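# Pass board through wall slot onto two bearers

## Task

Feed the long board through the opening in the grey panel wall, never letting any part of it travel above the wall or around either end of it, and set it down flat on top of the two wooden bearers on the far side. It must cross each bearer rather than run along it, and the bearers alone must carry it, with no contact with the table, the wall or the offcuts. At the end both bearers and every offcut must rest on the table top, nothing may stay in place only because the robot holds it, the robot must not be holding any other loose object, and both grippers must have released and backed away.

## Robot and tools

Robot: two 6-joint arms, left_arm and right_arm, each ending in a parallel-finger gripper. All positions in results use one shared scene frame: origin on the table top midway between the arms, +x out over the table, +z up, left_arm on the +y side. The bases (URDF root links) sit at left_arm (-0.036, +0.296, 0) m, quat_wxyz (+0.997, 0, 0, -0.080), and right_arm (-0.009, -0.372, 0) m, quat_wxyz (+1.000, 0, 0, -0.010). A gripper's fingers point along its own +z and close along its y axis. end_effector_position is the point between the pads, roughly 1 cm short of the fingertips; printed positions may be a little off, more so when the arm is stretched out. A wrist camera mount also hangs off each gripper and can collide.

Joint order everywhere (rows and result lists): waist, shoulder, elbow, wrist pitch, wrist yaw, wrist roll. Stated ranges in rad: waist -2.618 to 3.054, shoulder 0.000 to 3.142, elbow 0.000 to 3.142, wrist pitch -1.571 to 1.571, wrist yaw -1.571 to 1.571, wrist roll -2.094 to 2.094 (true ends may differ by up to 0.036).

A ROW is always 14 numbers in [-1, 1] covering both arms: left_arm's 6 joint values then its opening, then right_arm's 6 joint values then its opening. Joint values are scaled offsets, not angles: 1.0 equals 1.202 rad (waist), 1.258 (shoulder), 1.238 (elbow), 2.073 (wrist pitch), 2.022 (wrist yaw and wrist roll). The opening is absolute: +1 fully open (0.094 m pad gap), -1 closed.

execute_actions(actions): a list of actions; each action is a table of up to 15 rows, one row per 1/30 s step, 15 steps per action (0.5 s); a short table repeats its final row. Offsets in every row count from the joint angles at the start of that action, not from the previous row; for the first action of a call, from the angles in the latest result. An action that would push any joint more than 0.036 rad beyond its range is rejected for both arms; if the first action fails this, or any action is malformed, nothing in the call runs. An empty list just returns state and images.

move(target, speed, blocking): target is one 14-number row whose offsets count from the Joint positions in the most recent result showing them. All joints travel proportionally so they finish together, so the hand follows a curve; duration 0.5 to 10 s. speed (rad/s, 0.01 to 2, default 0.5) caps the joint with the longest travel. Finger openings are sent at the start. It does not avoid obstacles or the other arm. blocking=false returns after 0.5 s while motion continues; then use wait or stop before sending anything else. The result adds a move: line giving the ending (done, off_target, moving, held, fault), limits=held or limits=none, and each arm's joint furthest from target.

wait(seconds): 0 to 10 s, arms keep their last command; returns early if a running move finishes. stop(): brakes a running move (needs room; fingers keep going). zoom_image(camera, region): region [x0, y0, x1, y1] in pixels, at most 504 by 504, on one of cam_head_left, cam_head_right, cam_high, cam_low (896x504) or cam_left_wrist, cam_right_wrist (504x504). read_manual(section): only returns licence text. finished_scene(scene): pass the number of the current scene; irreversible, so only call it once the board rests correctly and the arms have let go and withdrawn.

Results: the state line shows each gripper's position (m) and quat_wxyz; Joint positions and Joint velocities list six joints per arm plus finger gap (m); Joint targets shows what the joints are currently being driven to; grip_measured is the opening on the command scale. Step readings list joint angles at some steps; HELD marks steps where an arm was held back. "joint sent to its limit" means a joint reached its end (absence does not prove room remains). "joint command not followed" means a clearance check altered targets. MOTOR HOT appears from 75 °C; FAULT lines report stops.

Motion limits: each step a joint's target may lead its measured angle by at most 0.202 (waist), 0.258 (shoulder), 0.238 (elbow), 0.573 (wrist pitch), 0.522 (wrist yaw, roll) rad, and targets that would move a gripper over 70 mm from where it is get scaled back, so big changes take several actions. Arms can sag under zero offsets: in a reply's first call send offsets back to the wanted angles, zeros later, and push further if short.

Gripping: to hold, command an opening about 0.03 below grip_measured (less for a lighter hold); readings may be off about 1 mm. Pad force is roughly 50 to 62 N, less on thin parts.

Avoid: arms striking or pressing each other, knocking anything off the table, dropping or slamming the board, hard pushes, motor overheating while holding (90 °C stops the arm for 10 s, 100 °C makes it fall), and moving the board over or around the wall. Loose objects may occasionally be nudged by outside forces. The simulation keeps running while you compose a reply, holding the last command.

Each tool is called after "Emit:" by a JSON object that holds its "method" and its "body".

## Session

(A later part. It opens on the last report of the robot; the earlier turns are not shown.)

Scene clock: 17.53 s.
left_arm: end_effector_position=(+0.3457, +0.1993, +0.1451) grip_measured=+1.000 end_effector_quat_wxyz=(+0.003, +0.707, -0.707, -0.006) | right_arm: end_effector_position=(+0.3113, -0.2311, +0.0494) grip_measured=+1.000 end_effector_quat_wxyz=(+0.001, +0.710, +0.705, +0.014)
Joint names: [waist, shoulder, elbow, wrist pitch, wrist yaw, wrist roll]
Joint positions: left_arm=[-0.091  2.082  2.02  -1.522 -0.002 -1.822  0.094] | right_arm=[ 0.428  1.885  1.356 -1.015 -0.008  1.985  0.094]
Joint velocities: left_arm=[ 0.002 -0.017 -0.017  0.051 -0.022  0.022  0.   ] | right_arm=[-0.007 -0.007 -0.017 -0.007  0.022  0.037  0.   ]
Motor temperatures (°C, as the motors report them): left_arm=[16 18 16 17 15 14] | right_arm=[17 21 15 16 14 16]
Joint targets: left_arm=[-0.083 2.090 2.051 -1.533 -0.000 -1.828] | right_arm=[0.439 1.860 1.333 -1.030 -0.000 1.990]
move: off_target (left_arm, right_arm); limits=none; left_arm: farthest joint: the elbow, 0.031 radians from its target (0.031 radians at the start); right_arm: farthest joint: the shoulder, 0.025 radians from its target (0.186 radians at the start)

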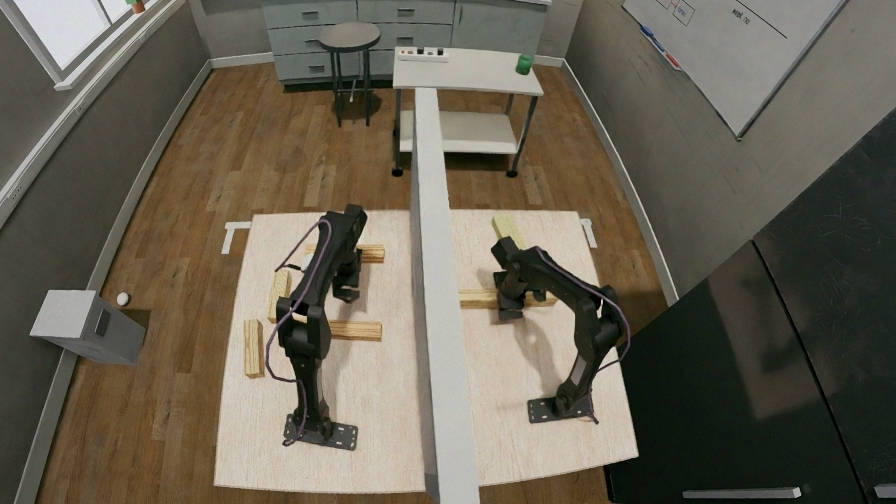

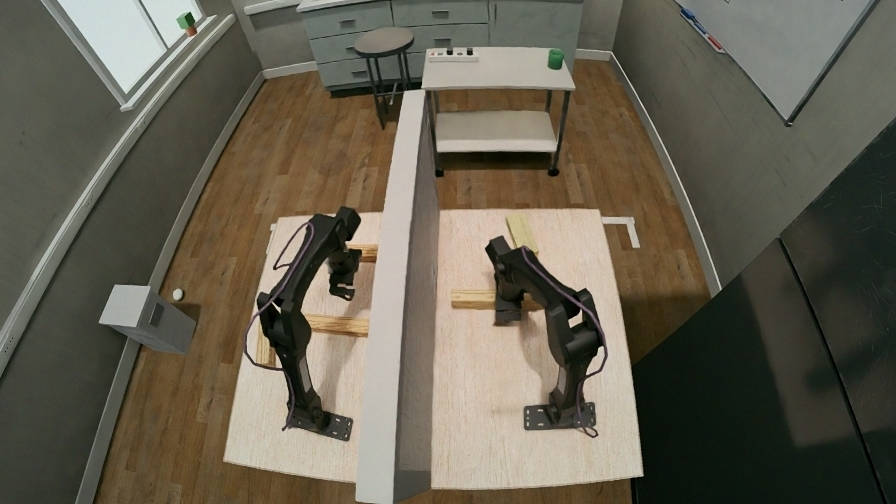

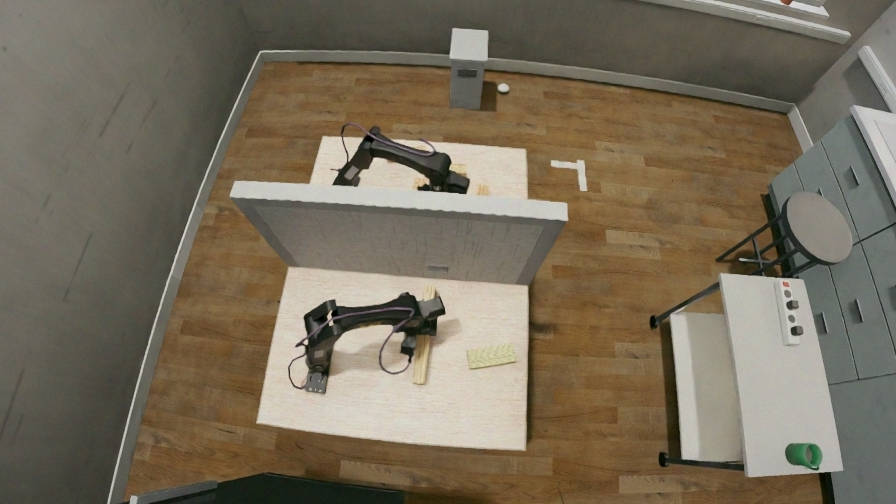

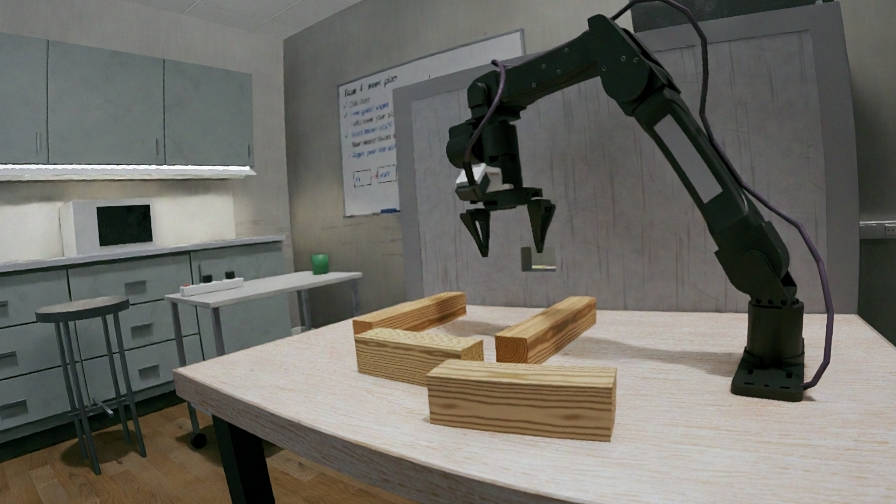

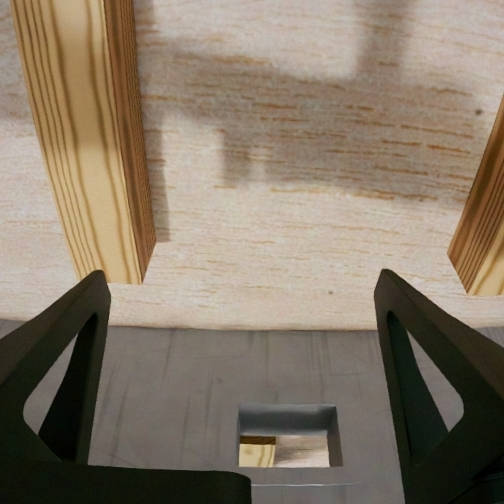

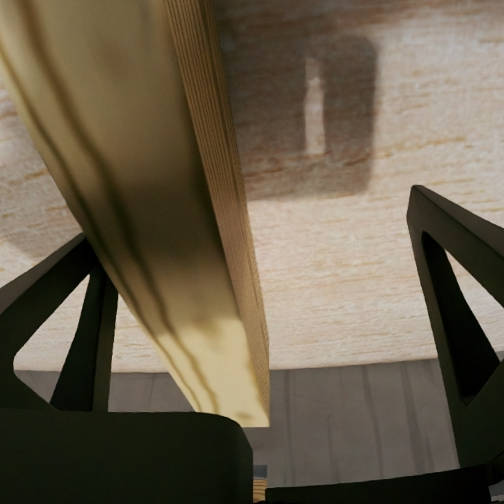

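Emit:
{"method": "move", "body": {"target": [0.006, 0.006, 0.025, -0.005, 0.001, -0.003, 1, -0.0283, 0.1081, 0.1397, -0.0222, 0.004, -0.0198, 1], "speed": 0.4}}

Emit:
{"method": "execute_actions", "body": {"actions": [[[0.006, 0.006, 0.025, -0.005, 0.001, -0.003, 1, 0, 0, 0.02, 0, 0, 0, -0.5]], [[0.006, 0.006, 0.025, -0.005, 0.001, -0.003, 1, 0, 0, 0.02, 0, 0, 0, -0.5]]]}}

Scene clock: 21.90 s.
left_arm: end_effector_position=(+0.3457, +0.1993, +0.1451) grip_measured=+1.000 end_effector_quat_wxyz=(+0.003, +0.707, -0.707, -0.006) | right_arm: end_effector_position=(+0.3424, -0.2285, +0.0411) grip_measured=+1.000 end_effector_quat_wxyz=(-0.000, +0.707, +0.707, +0.010)
Joint names: [waist, shoulder, elbow, wrist pitch, wrist yaw, wrist roll]
Joint positions: left_arm=[-0.091  2.082  2.02  -1.522 -0.001 -1.823  0.094] | right_arm=[ 0.402  2.01   1.497 -1.04  -0.008  1.952  0.094]
Joint velocities: left_arm=[-0.022 -0.002  0.012  0.007 -0.037 -0.007  0.   ] | right_arm=[ 0.007  0.002 -0.002  0.022 -0.022  0.022  0.   ]
Motor temperatures (°C, as the motors report them): left_arm=[16 18 16 17 15 14] | right_arm=[17 22 15 16 14 16]
Joint targets: left_arm=[-0.083 2.090 2.051 -1.533 0.000 -1.828] | right_arm=[0.394 2.021 1.529 -1.061 -0.000 1.945]
move: off_target (left_arm, right_arm); limits=none; left_arm: farthest joint: the elbow, 0.031 radians from its target (0.031 radians at the start); right_arm: farthest joint: the elbow, 0.032 radians from its target (0.173 radians at the start)

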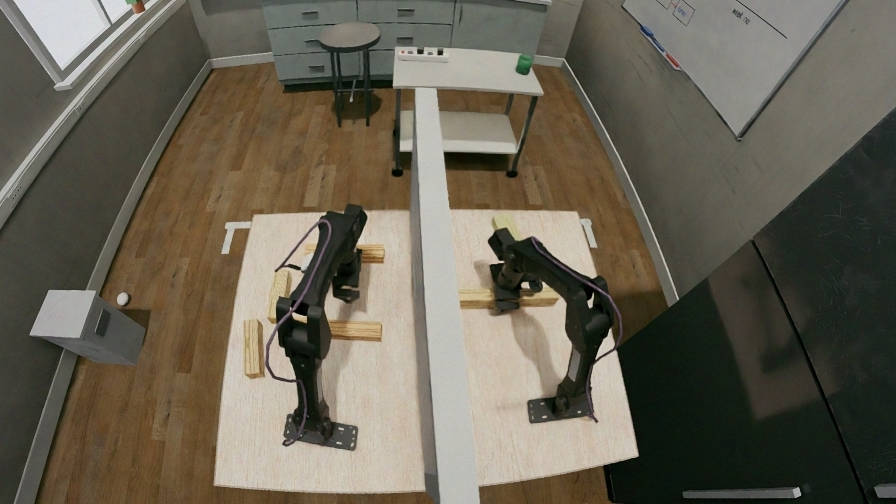

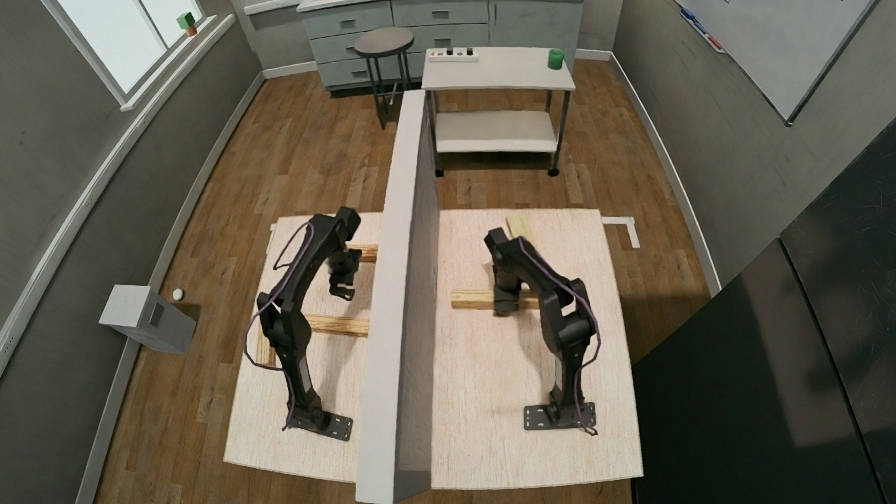

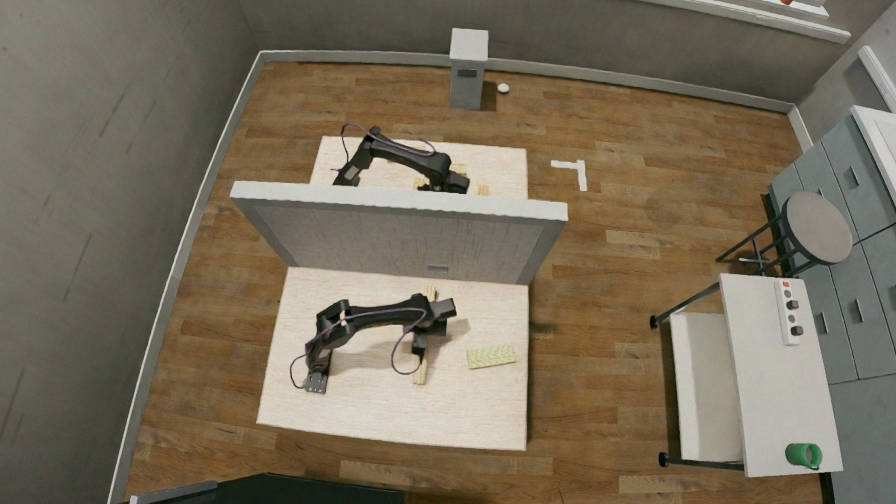

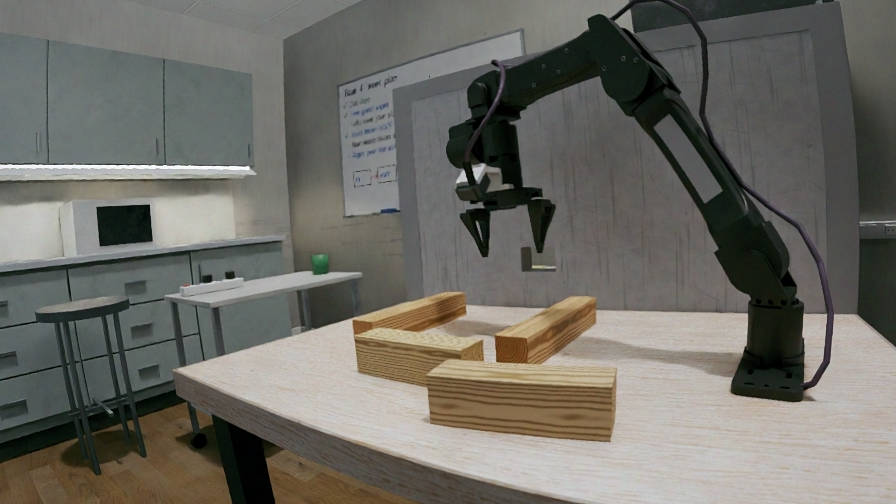

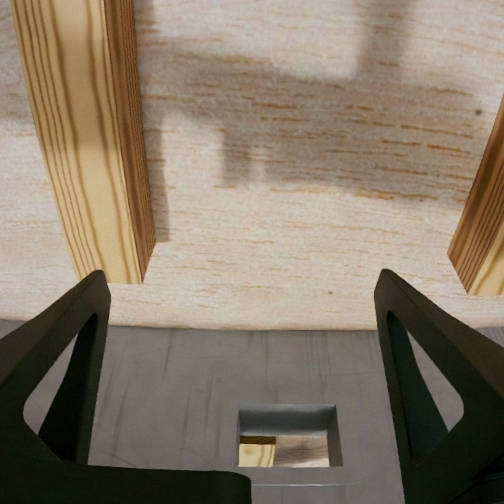

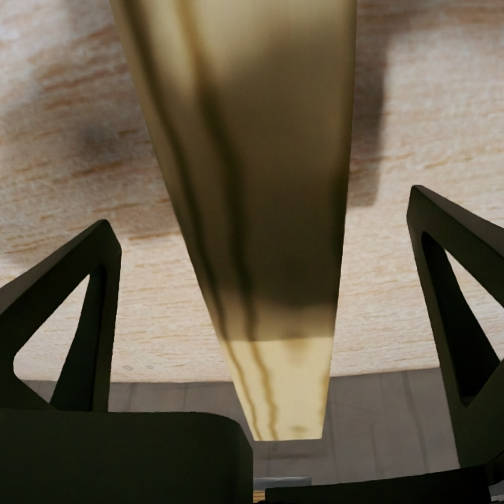

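Scene clock: 22.90 s.
left_arm: end_effector_position=(+0.3457, +0.1992, +0.1451) grip_measured=+1.000 end_effector_quat_wxyz=(+0.003, +0.708, -0.706, -0.006) | right_arm: end_effector_position=(+0.3418, -0.2285, +0.0411) grip_measured=-0.210 end_effector_quat_wxyz=(-0.001, +0.707, +0.707, +0.009)
Joint names: [waist, shoulder, elbow, wrist pitch, wrist yaw, wrist roll]
Joint positions: left_arm=[-0.091  2.082  2.02  -1.522 -0.001 -1.825  0.094] | right_arm=[ 0.402  2.01   1.497 -1.042 -0.01   1.951  0.037]
Joint velocities: left_arm=[0.002 0.002 0.002 0.007 0.037 0.022 0.   ] | right_arm=[ 0.002 -0.007 -0.007 -0.007 -0.081  0.022 -0.   ]
Motor temperatures (°C, as the motors report them): left_arm=[16 18 16 17 15 14] | right_arm=[17 22 15 16 14 16]
Joint targets: left_arm=[-0.083 2.090 2.051 -1.533 0.001 -1.830] | right_arm=[0.402 2.010 1.522 -1.042 -0.010 1.951]
Step readings (joint positions; steps 1 to 15: 1st action; 16 to 30: 2nd action):
0: left_arm=[-0.091 2.082 2.020 -1.522 -0.001 -1.823] | right_arm=[0.402 2.010 1.497 -1.040 -0.008 1.952]
1: left_arm=[-0.091 2.082 2.020 -1.522 -0.001 -1.823] | right_arm=[0.402 2.010 1.497 -1.040 -0.008 1.952]
2: left_arm=[-0.091 2.082 2.020 -1.522 -0.001 -1.823] | right_arm=[0.402 2.010 1.497 -1.040 -0.008 1.952]
4: left_arm=[-0.091 2.082 2.020 -1.522 -0.001 -1.824] | right_arm=[0.402 2.010 1.497 -1.040 -0.008 1.952]
8: left_arm=[-0.091 2.082 2.020 -1.522 -0.001 -1.824] | right_arm=[0.402 2.010 1.497 -1.042 -0.010 1.951]
15: left_arm=[-0.091 2.082 2.020 -1.522 -0.001 -1.824] | right_arm=[0.402 2.010 1.497 -1.042 -0.010 1.951]
16: left_arm=[-0.091 2.082 2.020 -1.522 -0.001 -1.824] | right_arm=[0.402 2.010 1.497 -1.042 -0.010 1.951]
17: left_arm=[-0.091 2.082 2.020 -1.522 -0.001 -1.824] | right_arm=[0.402 2.010 1.497 -1.042 -0.010 1.951]
19: left_arm=[-0.091 2.082 2.020 -1.522 -0.001 -1.825] | right_arm=[0.402 2.010 1.497 -1.042 -0.010 1.951]
23: left_arm=[-0.091 2.082 2.020 -1.522 -0.001 -1.825] | right_arm=[0.402 2.010 1.497 -1.042 -0.010 1.951]
30: Joint positions above

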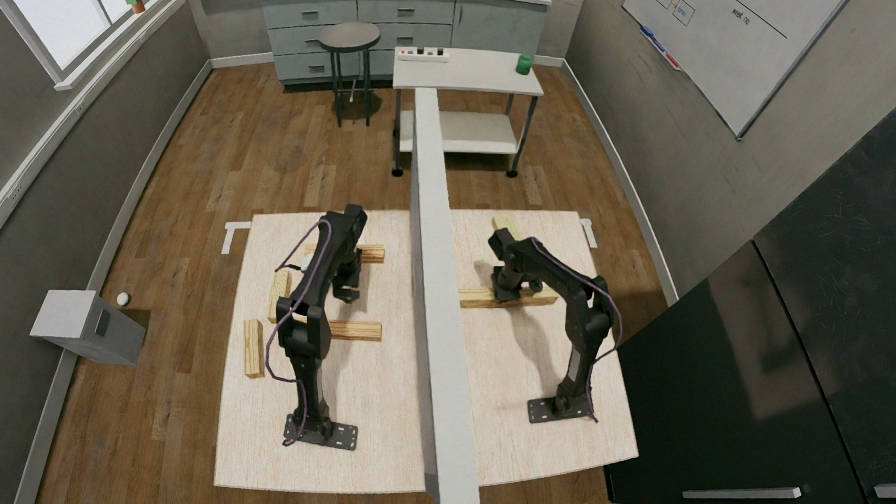

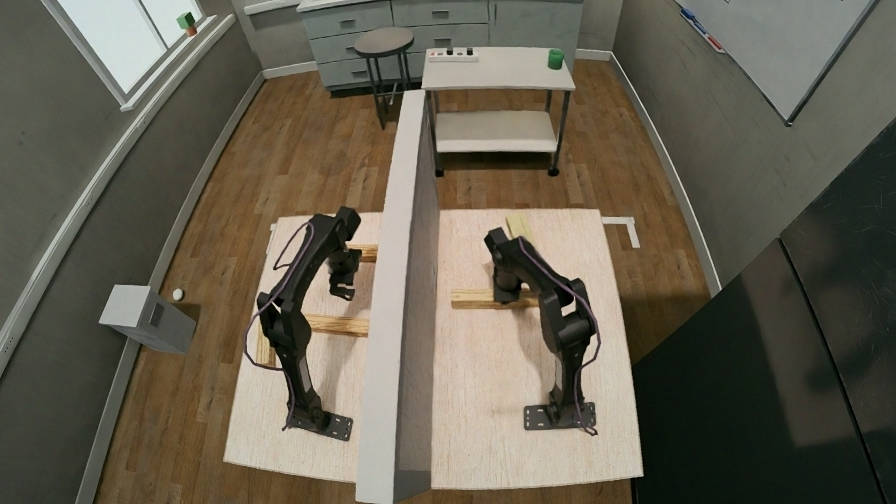

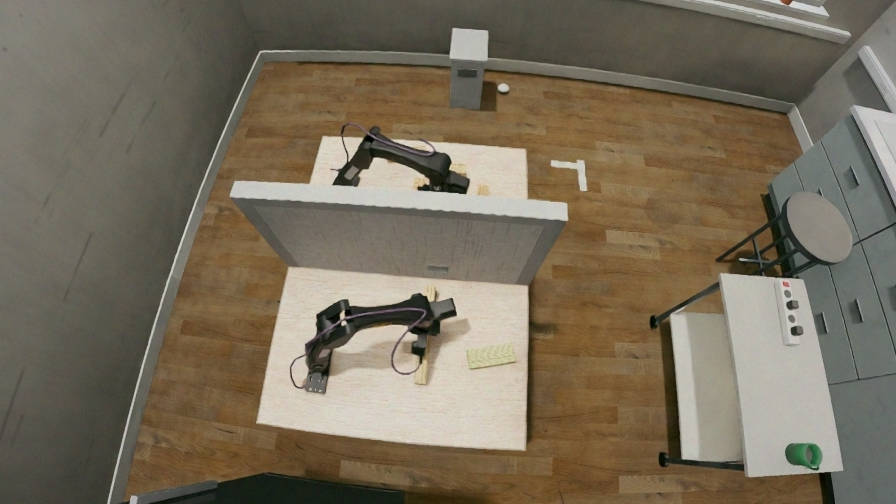

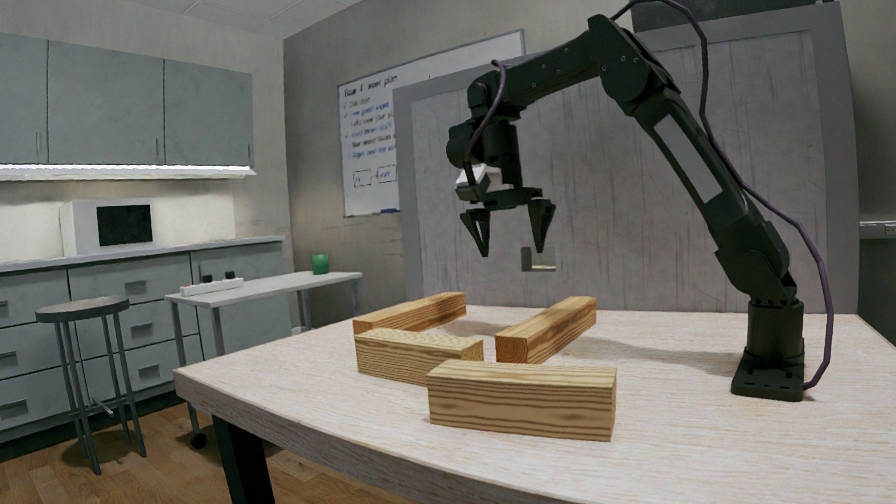

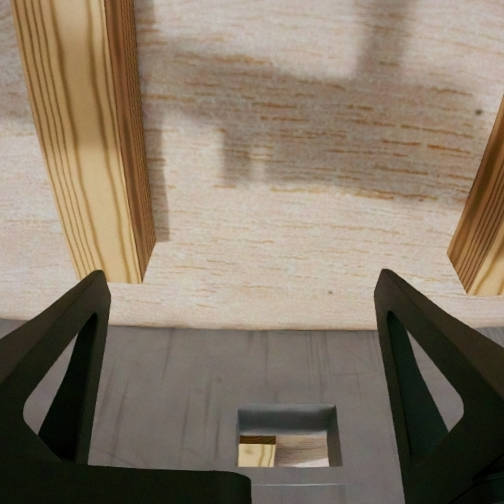

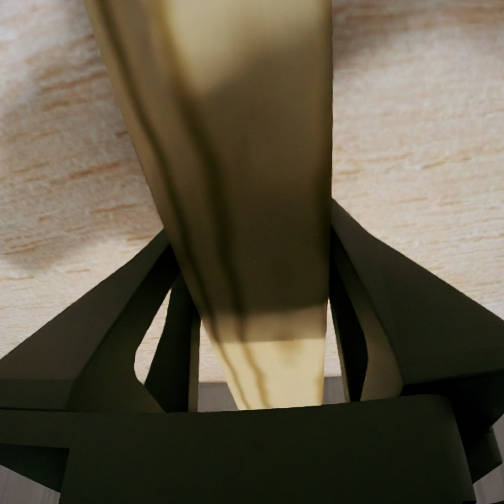

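Emit:
{"method": "move", "body": {"target": [0.006, 0.006, 0.025, -0.005, 0.001, 0, 1, 0.0799, -0.2965, -0.3231, 0.2287, 0.1147, 0.0232, -0.3], "speed": 0.5}}

Scene clock: 25.70 s.
left_arm: end_effector_position=(+0.3456, +0.1991, +0.1451) grip_measured=+1.000 end_effector_quat_wxyz=(+0.003, +0.708, -0.706, -0.006) | right_arm: end_effector_position=(+0.3462, -0.2280, +0.0741) grip_measured=-0.210 end_effector_quat_wxyz=(+0.152, +0.689, +0.691, +0.158)
Joint names: [waist, shoulder, elbow, wrist pitch, wrist yaw, wrist roll]
Joint positions: left_arm=[-0.091  2.082  2.02  -1.522 -0.    -1.825  0.094] | right_arm=[ 0.489  1.672  1.104 -0.599  0.185  1.998  0.037]
Joint velocities: left_arm=[ 0.007  0.007  0.007  0.037  0.022 -0.11   0.   ] | right_arm=[-0.002  0.002  0.002  0.022  0.022 -0.051 -0.001]
Motor temperatures (°C, as the motors report them): left_arm=[16 19 17 17 15 14] | right_arm=[17 22 15 16 14 16]
Joint targets: left_arm=[-0.083 2.090 2.051 -1.533 0.001 -1.825] | right_arm=[0.498 1.637 1.097 -0.567 0.222 1.998]
move: off_target (left_arm, right_arm); limits=none; left_arm: farthest joint: the elbow, 0.031 radians from its target (0.031 radians at the start); right_arm: farthest joint: the wrist yaw, 0.037 radians from its target (0.232 radians at the start)

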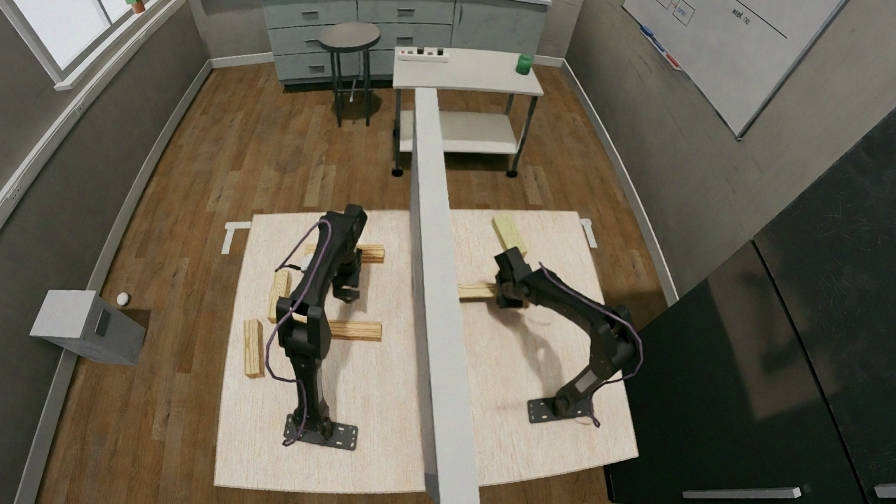

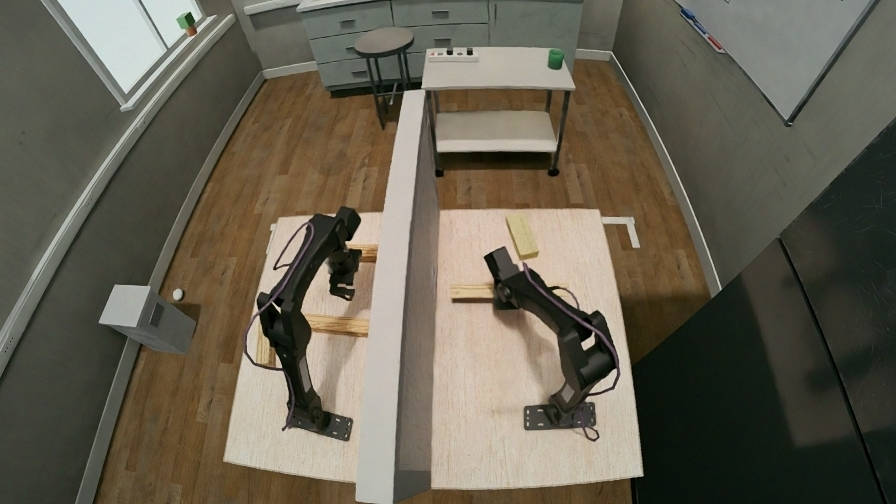

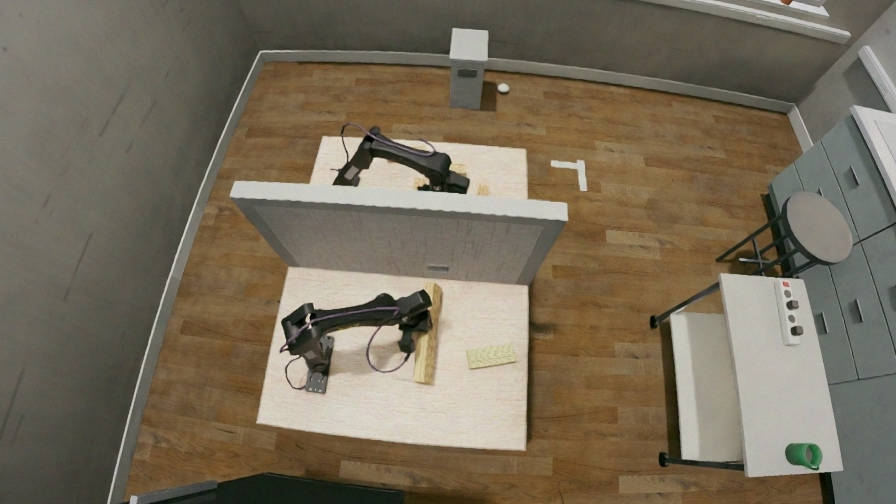

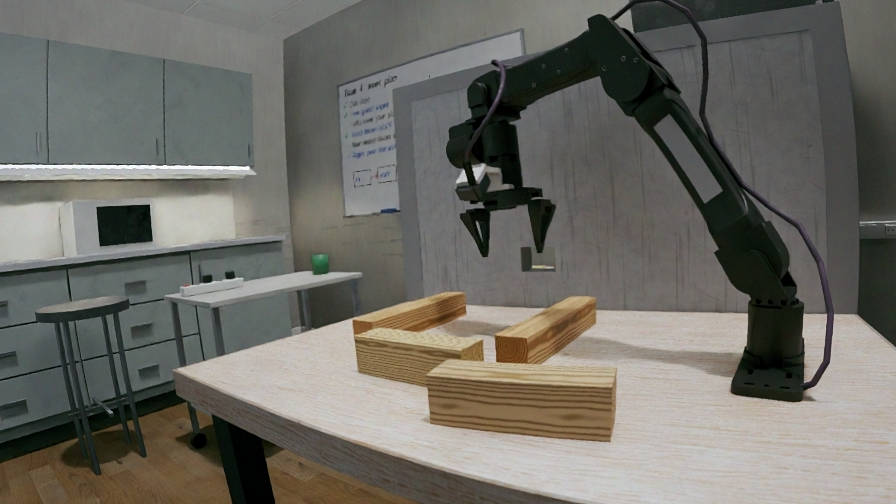

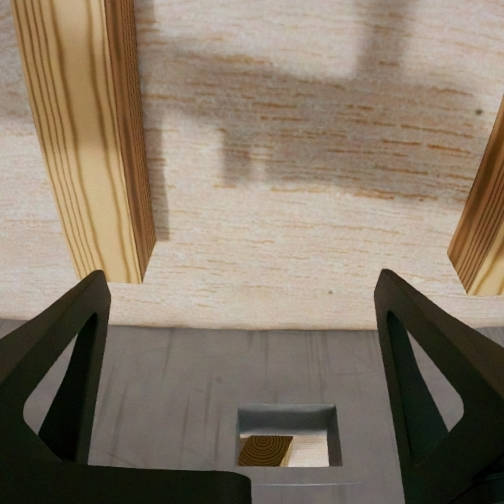

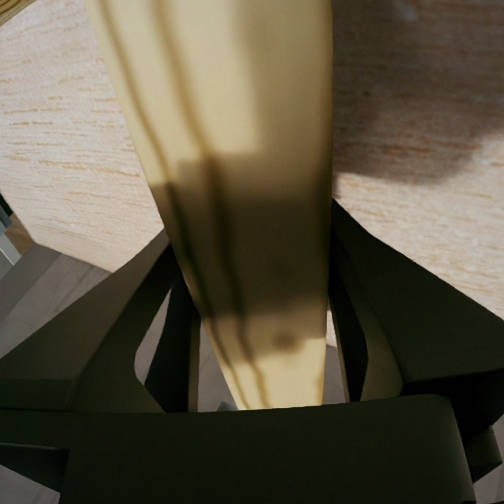

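Emit:
{"method": "move", "body": {"target": [0.006, 0.006, 0.025, -0.005, 0.001, 0, 1, 0.0815, 0.0326, -0.4394, 0.5634, 0.1686, -0.0559, -0.3], "speed": 0.7}}

Scene clock: 28.33 s.
left_arm: end_effector_position=(+0.3456, +0.1990, +0.1451) grip_measured=+1.000 end_effector_quat_wxyz=(+0.004, +0.708, -0.706, -0.006) | right_arm: end_effector_position=(+0.3699, -0.2328, +0.0434) grip_measured=-0.209 end_effector_quat_wxyz=(+0.347, +0.625, +0.612, +0.337)
Joint names: [waist, shoulder, elbow, wrist pitch, wrist yaw, wrist roll]
Joint positions: left_arm=[-0.091  2.082  2.02  -1.522  0.    -1.825  0.094] | right_arm=[0.578 1.716 0.565 0.507 0.485 1.904 0.037]
Joint velocities: left_arm=[-0.007  0.012  0.002  0.051  0.007 -0.007  0.   ] | right_arm=[-0.007 -0.017 -0.017 -0.037 -0.022  0.037 -0.   ]
Motor temperatures (°C, as the motors report them): left_arm=[16 19 17 17 15 14] | right_arm=[17 22 15 17 14 16]
Joint targets: left_arm=[-0.083 2.090 2.051 -1.533 0.002 -1.825] | right_arm=[0.587 1.714 0.560 0.569 0.526 1.885]
move: off_target (left_arm, right_arm); limits=none; left_arm: farthest joint: the elbow, 0.031 radians from its target (0.031 radians at the start); right_arm: farthest joint: the wrist pitch, 0.062 radians from its target (1.168 radians at the start)

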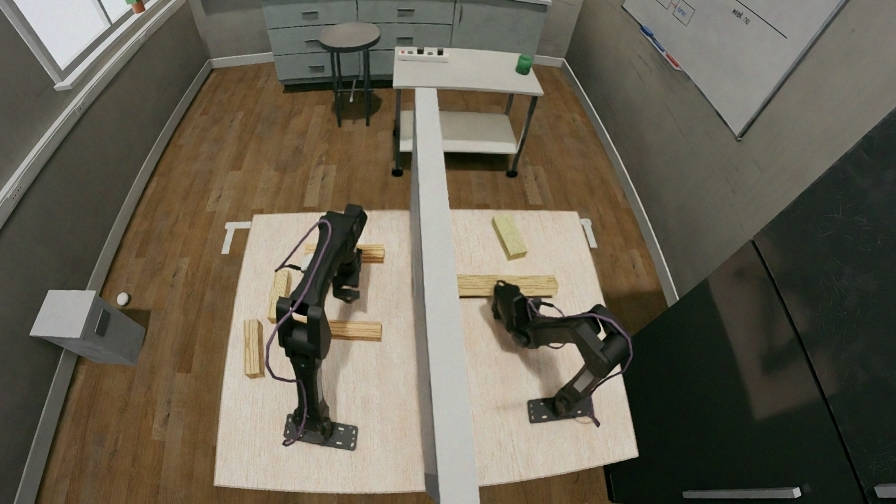

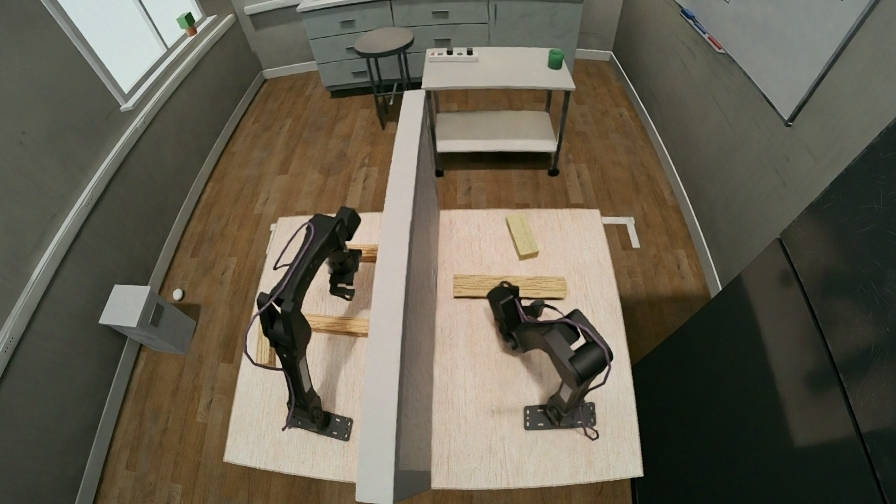

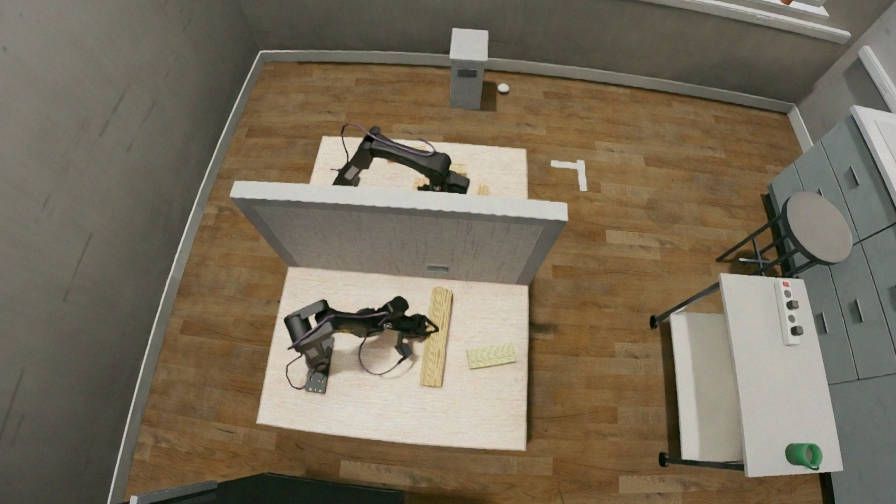

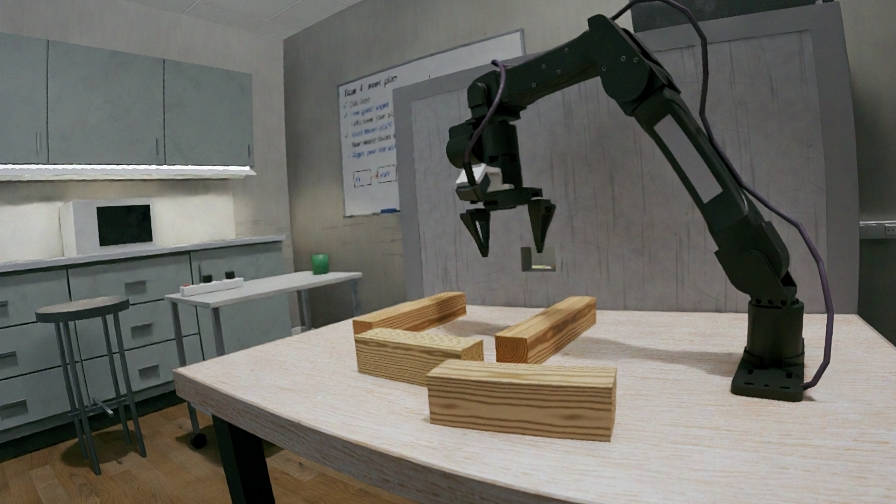

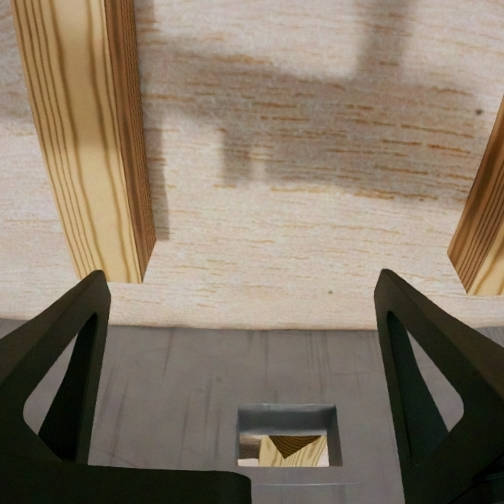

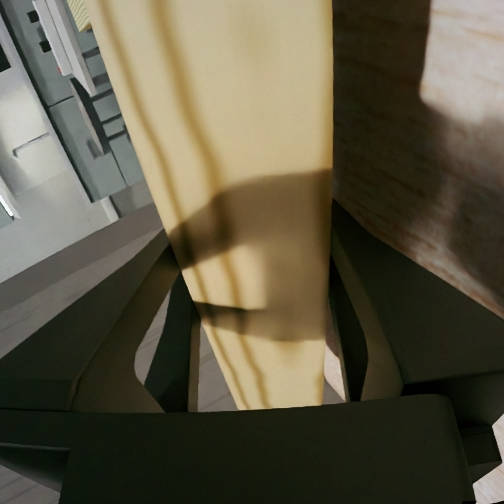

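Emit:
{"method": "move", "body": {"target": [0.006, 0.006, 0.025, -0.005, 0.001, 0, 1, 0.0799, -0.1717, -0.1212, -0.042, 0.0297, 0.0262, 0.3], "speed": 0.25}}

Scene clock: 32.40 s.
left_arm: end_effector_position=(+0.3456, +0.1990, +0.1451) grip_measured=+1.000 end_effector_quat_wxyz=(+0.004, +0.708, -0.706, -0.006) | right_arm: end_effector_position=(+0.3271, -0.2304, +0.0583) grip_measured=+0.298 end_effector_quat_wxyz=(+0.339, +0.620, +0.613, +0.353)
Joint names: [waist, shoulder, elbow, wrist pitch, wrist yaw, wrist roll]
Joint positions: left_arm=[-0.091  2.082  2.02  -1.522  0.    -1.825  0.094] | right_arm=[0.664 1.522 0.436 0.441 0.525 1.958 0.061]
Joint velocities: left_arm=[ 0.002  0.002 -0.007 -0.007 -0.007  0.081  0.   ] | right_arm=[ 0.022  0.007  0.002  0.022 -0.007  0.022  0.   ]
Motor temperatures (°C, as the motors report them): left_arm=[16 19 17 17 15 14] | right_arm=[17 21 15 18 14 16]
Joint targets: left_arm=[-0.083 2.090 2.051 -1.533 0.002 -1.825] | right_arm=[0.674 1.500 0.415 0.420 0.545 1.957]
move: off_target (left_arm, right_arm); limits=none; left_arm: farthest joint: the elbow, 0.031 radians from its target (0.031 radians at the start); right_arm: farthest joint: the shoulder, 0.022 radians from its target (0.216 radians at the start)

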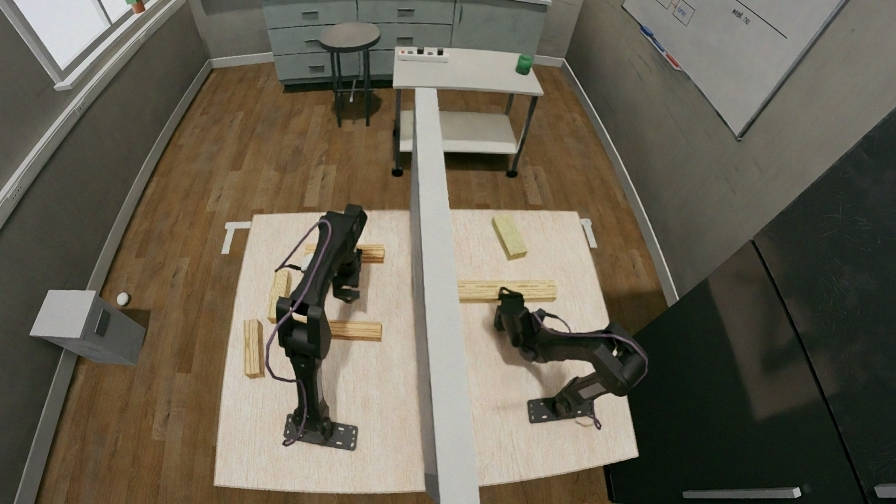

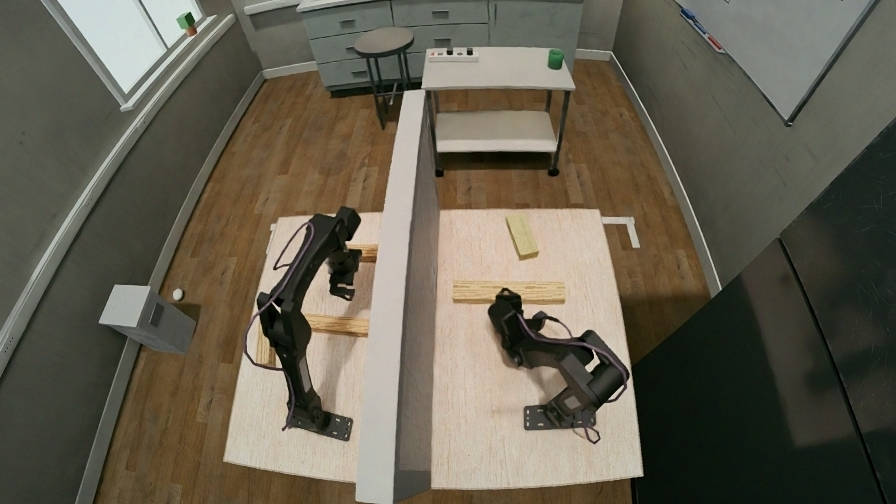

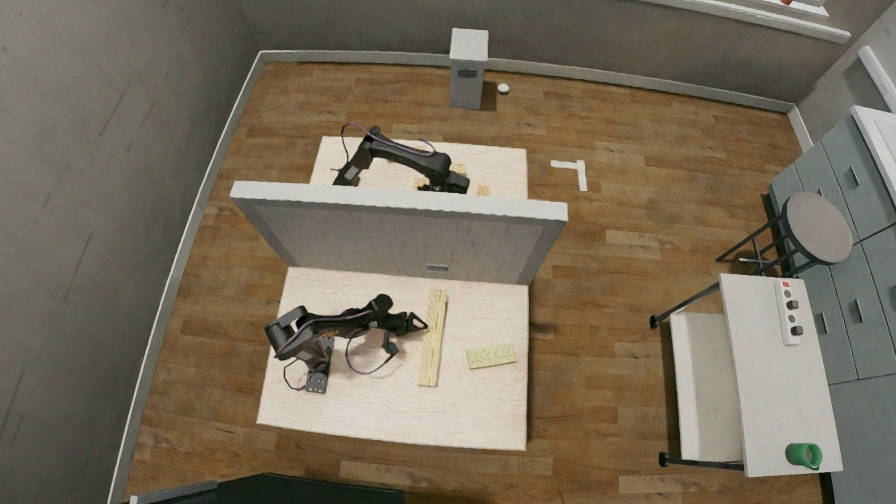

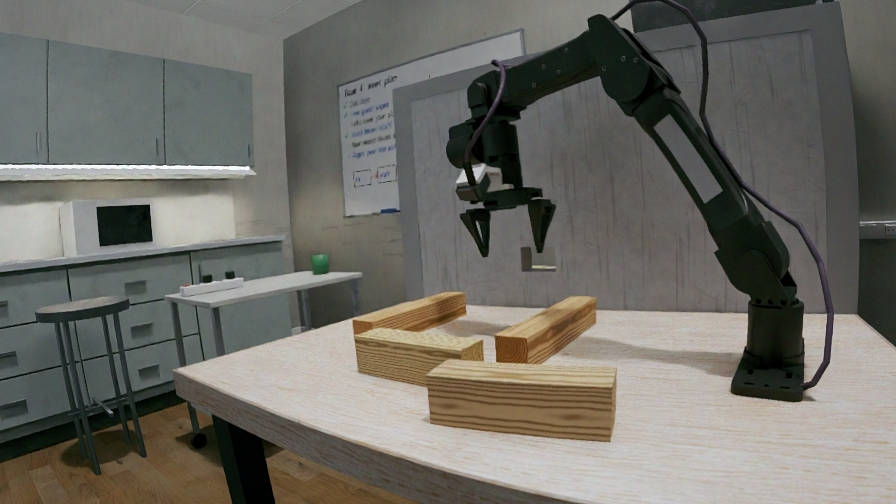

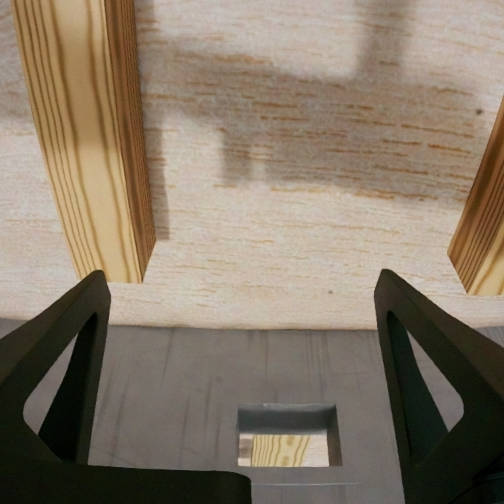

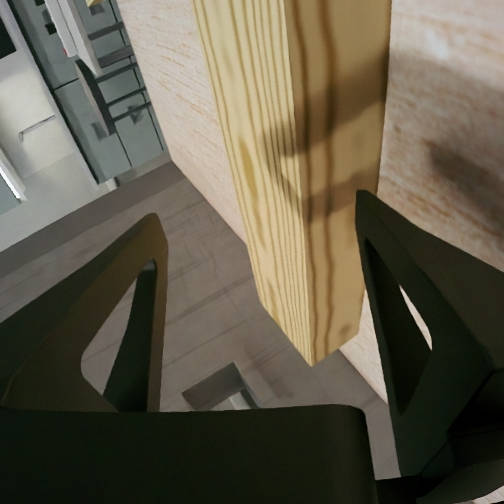

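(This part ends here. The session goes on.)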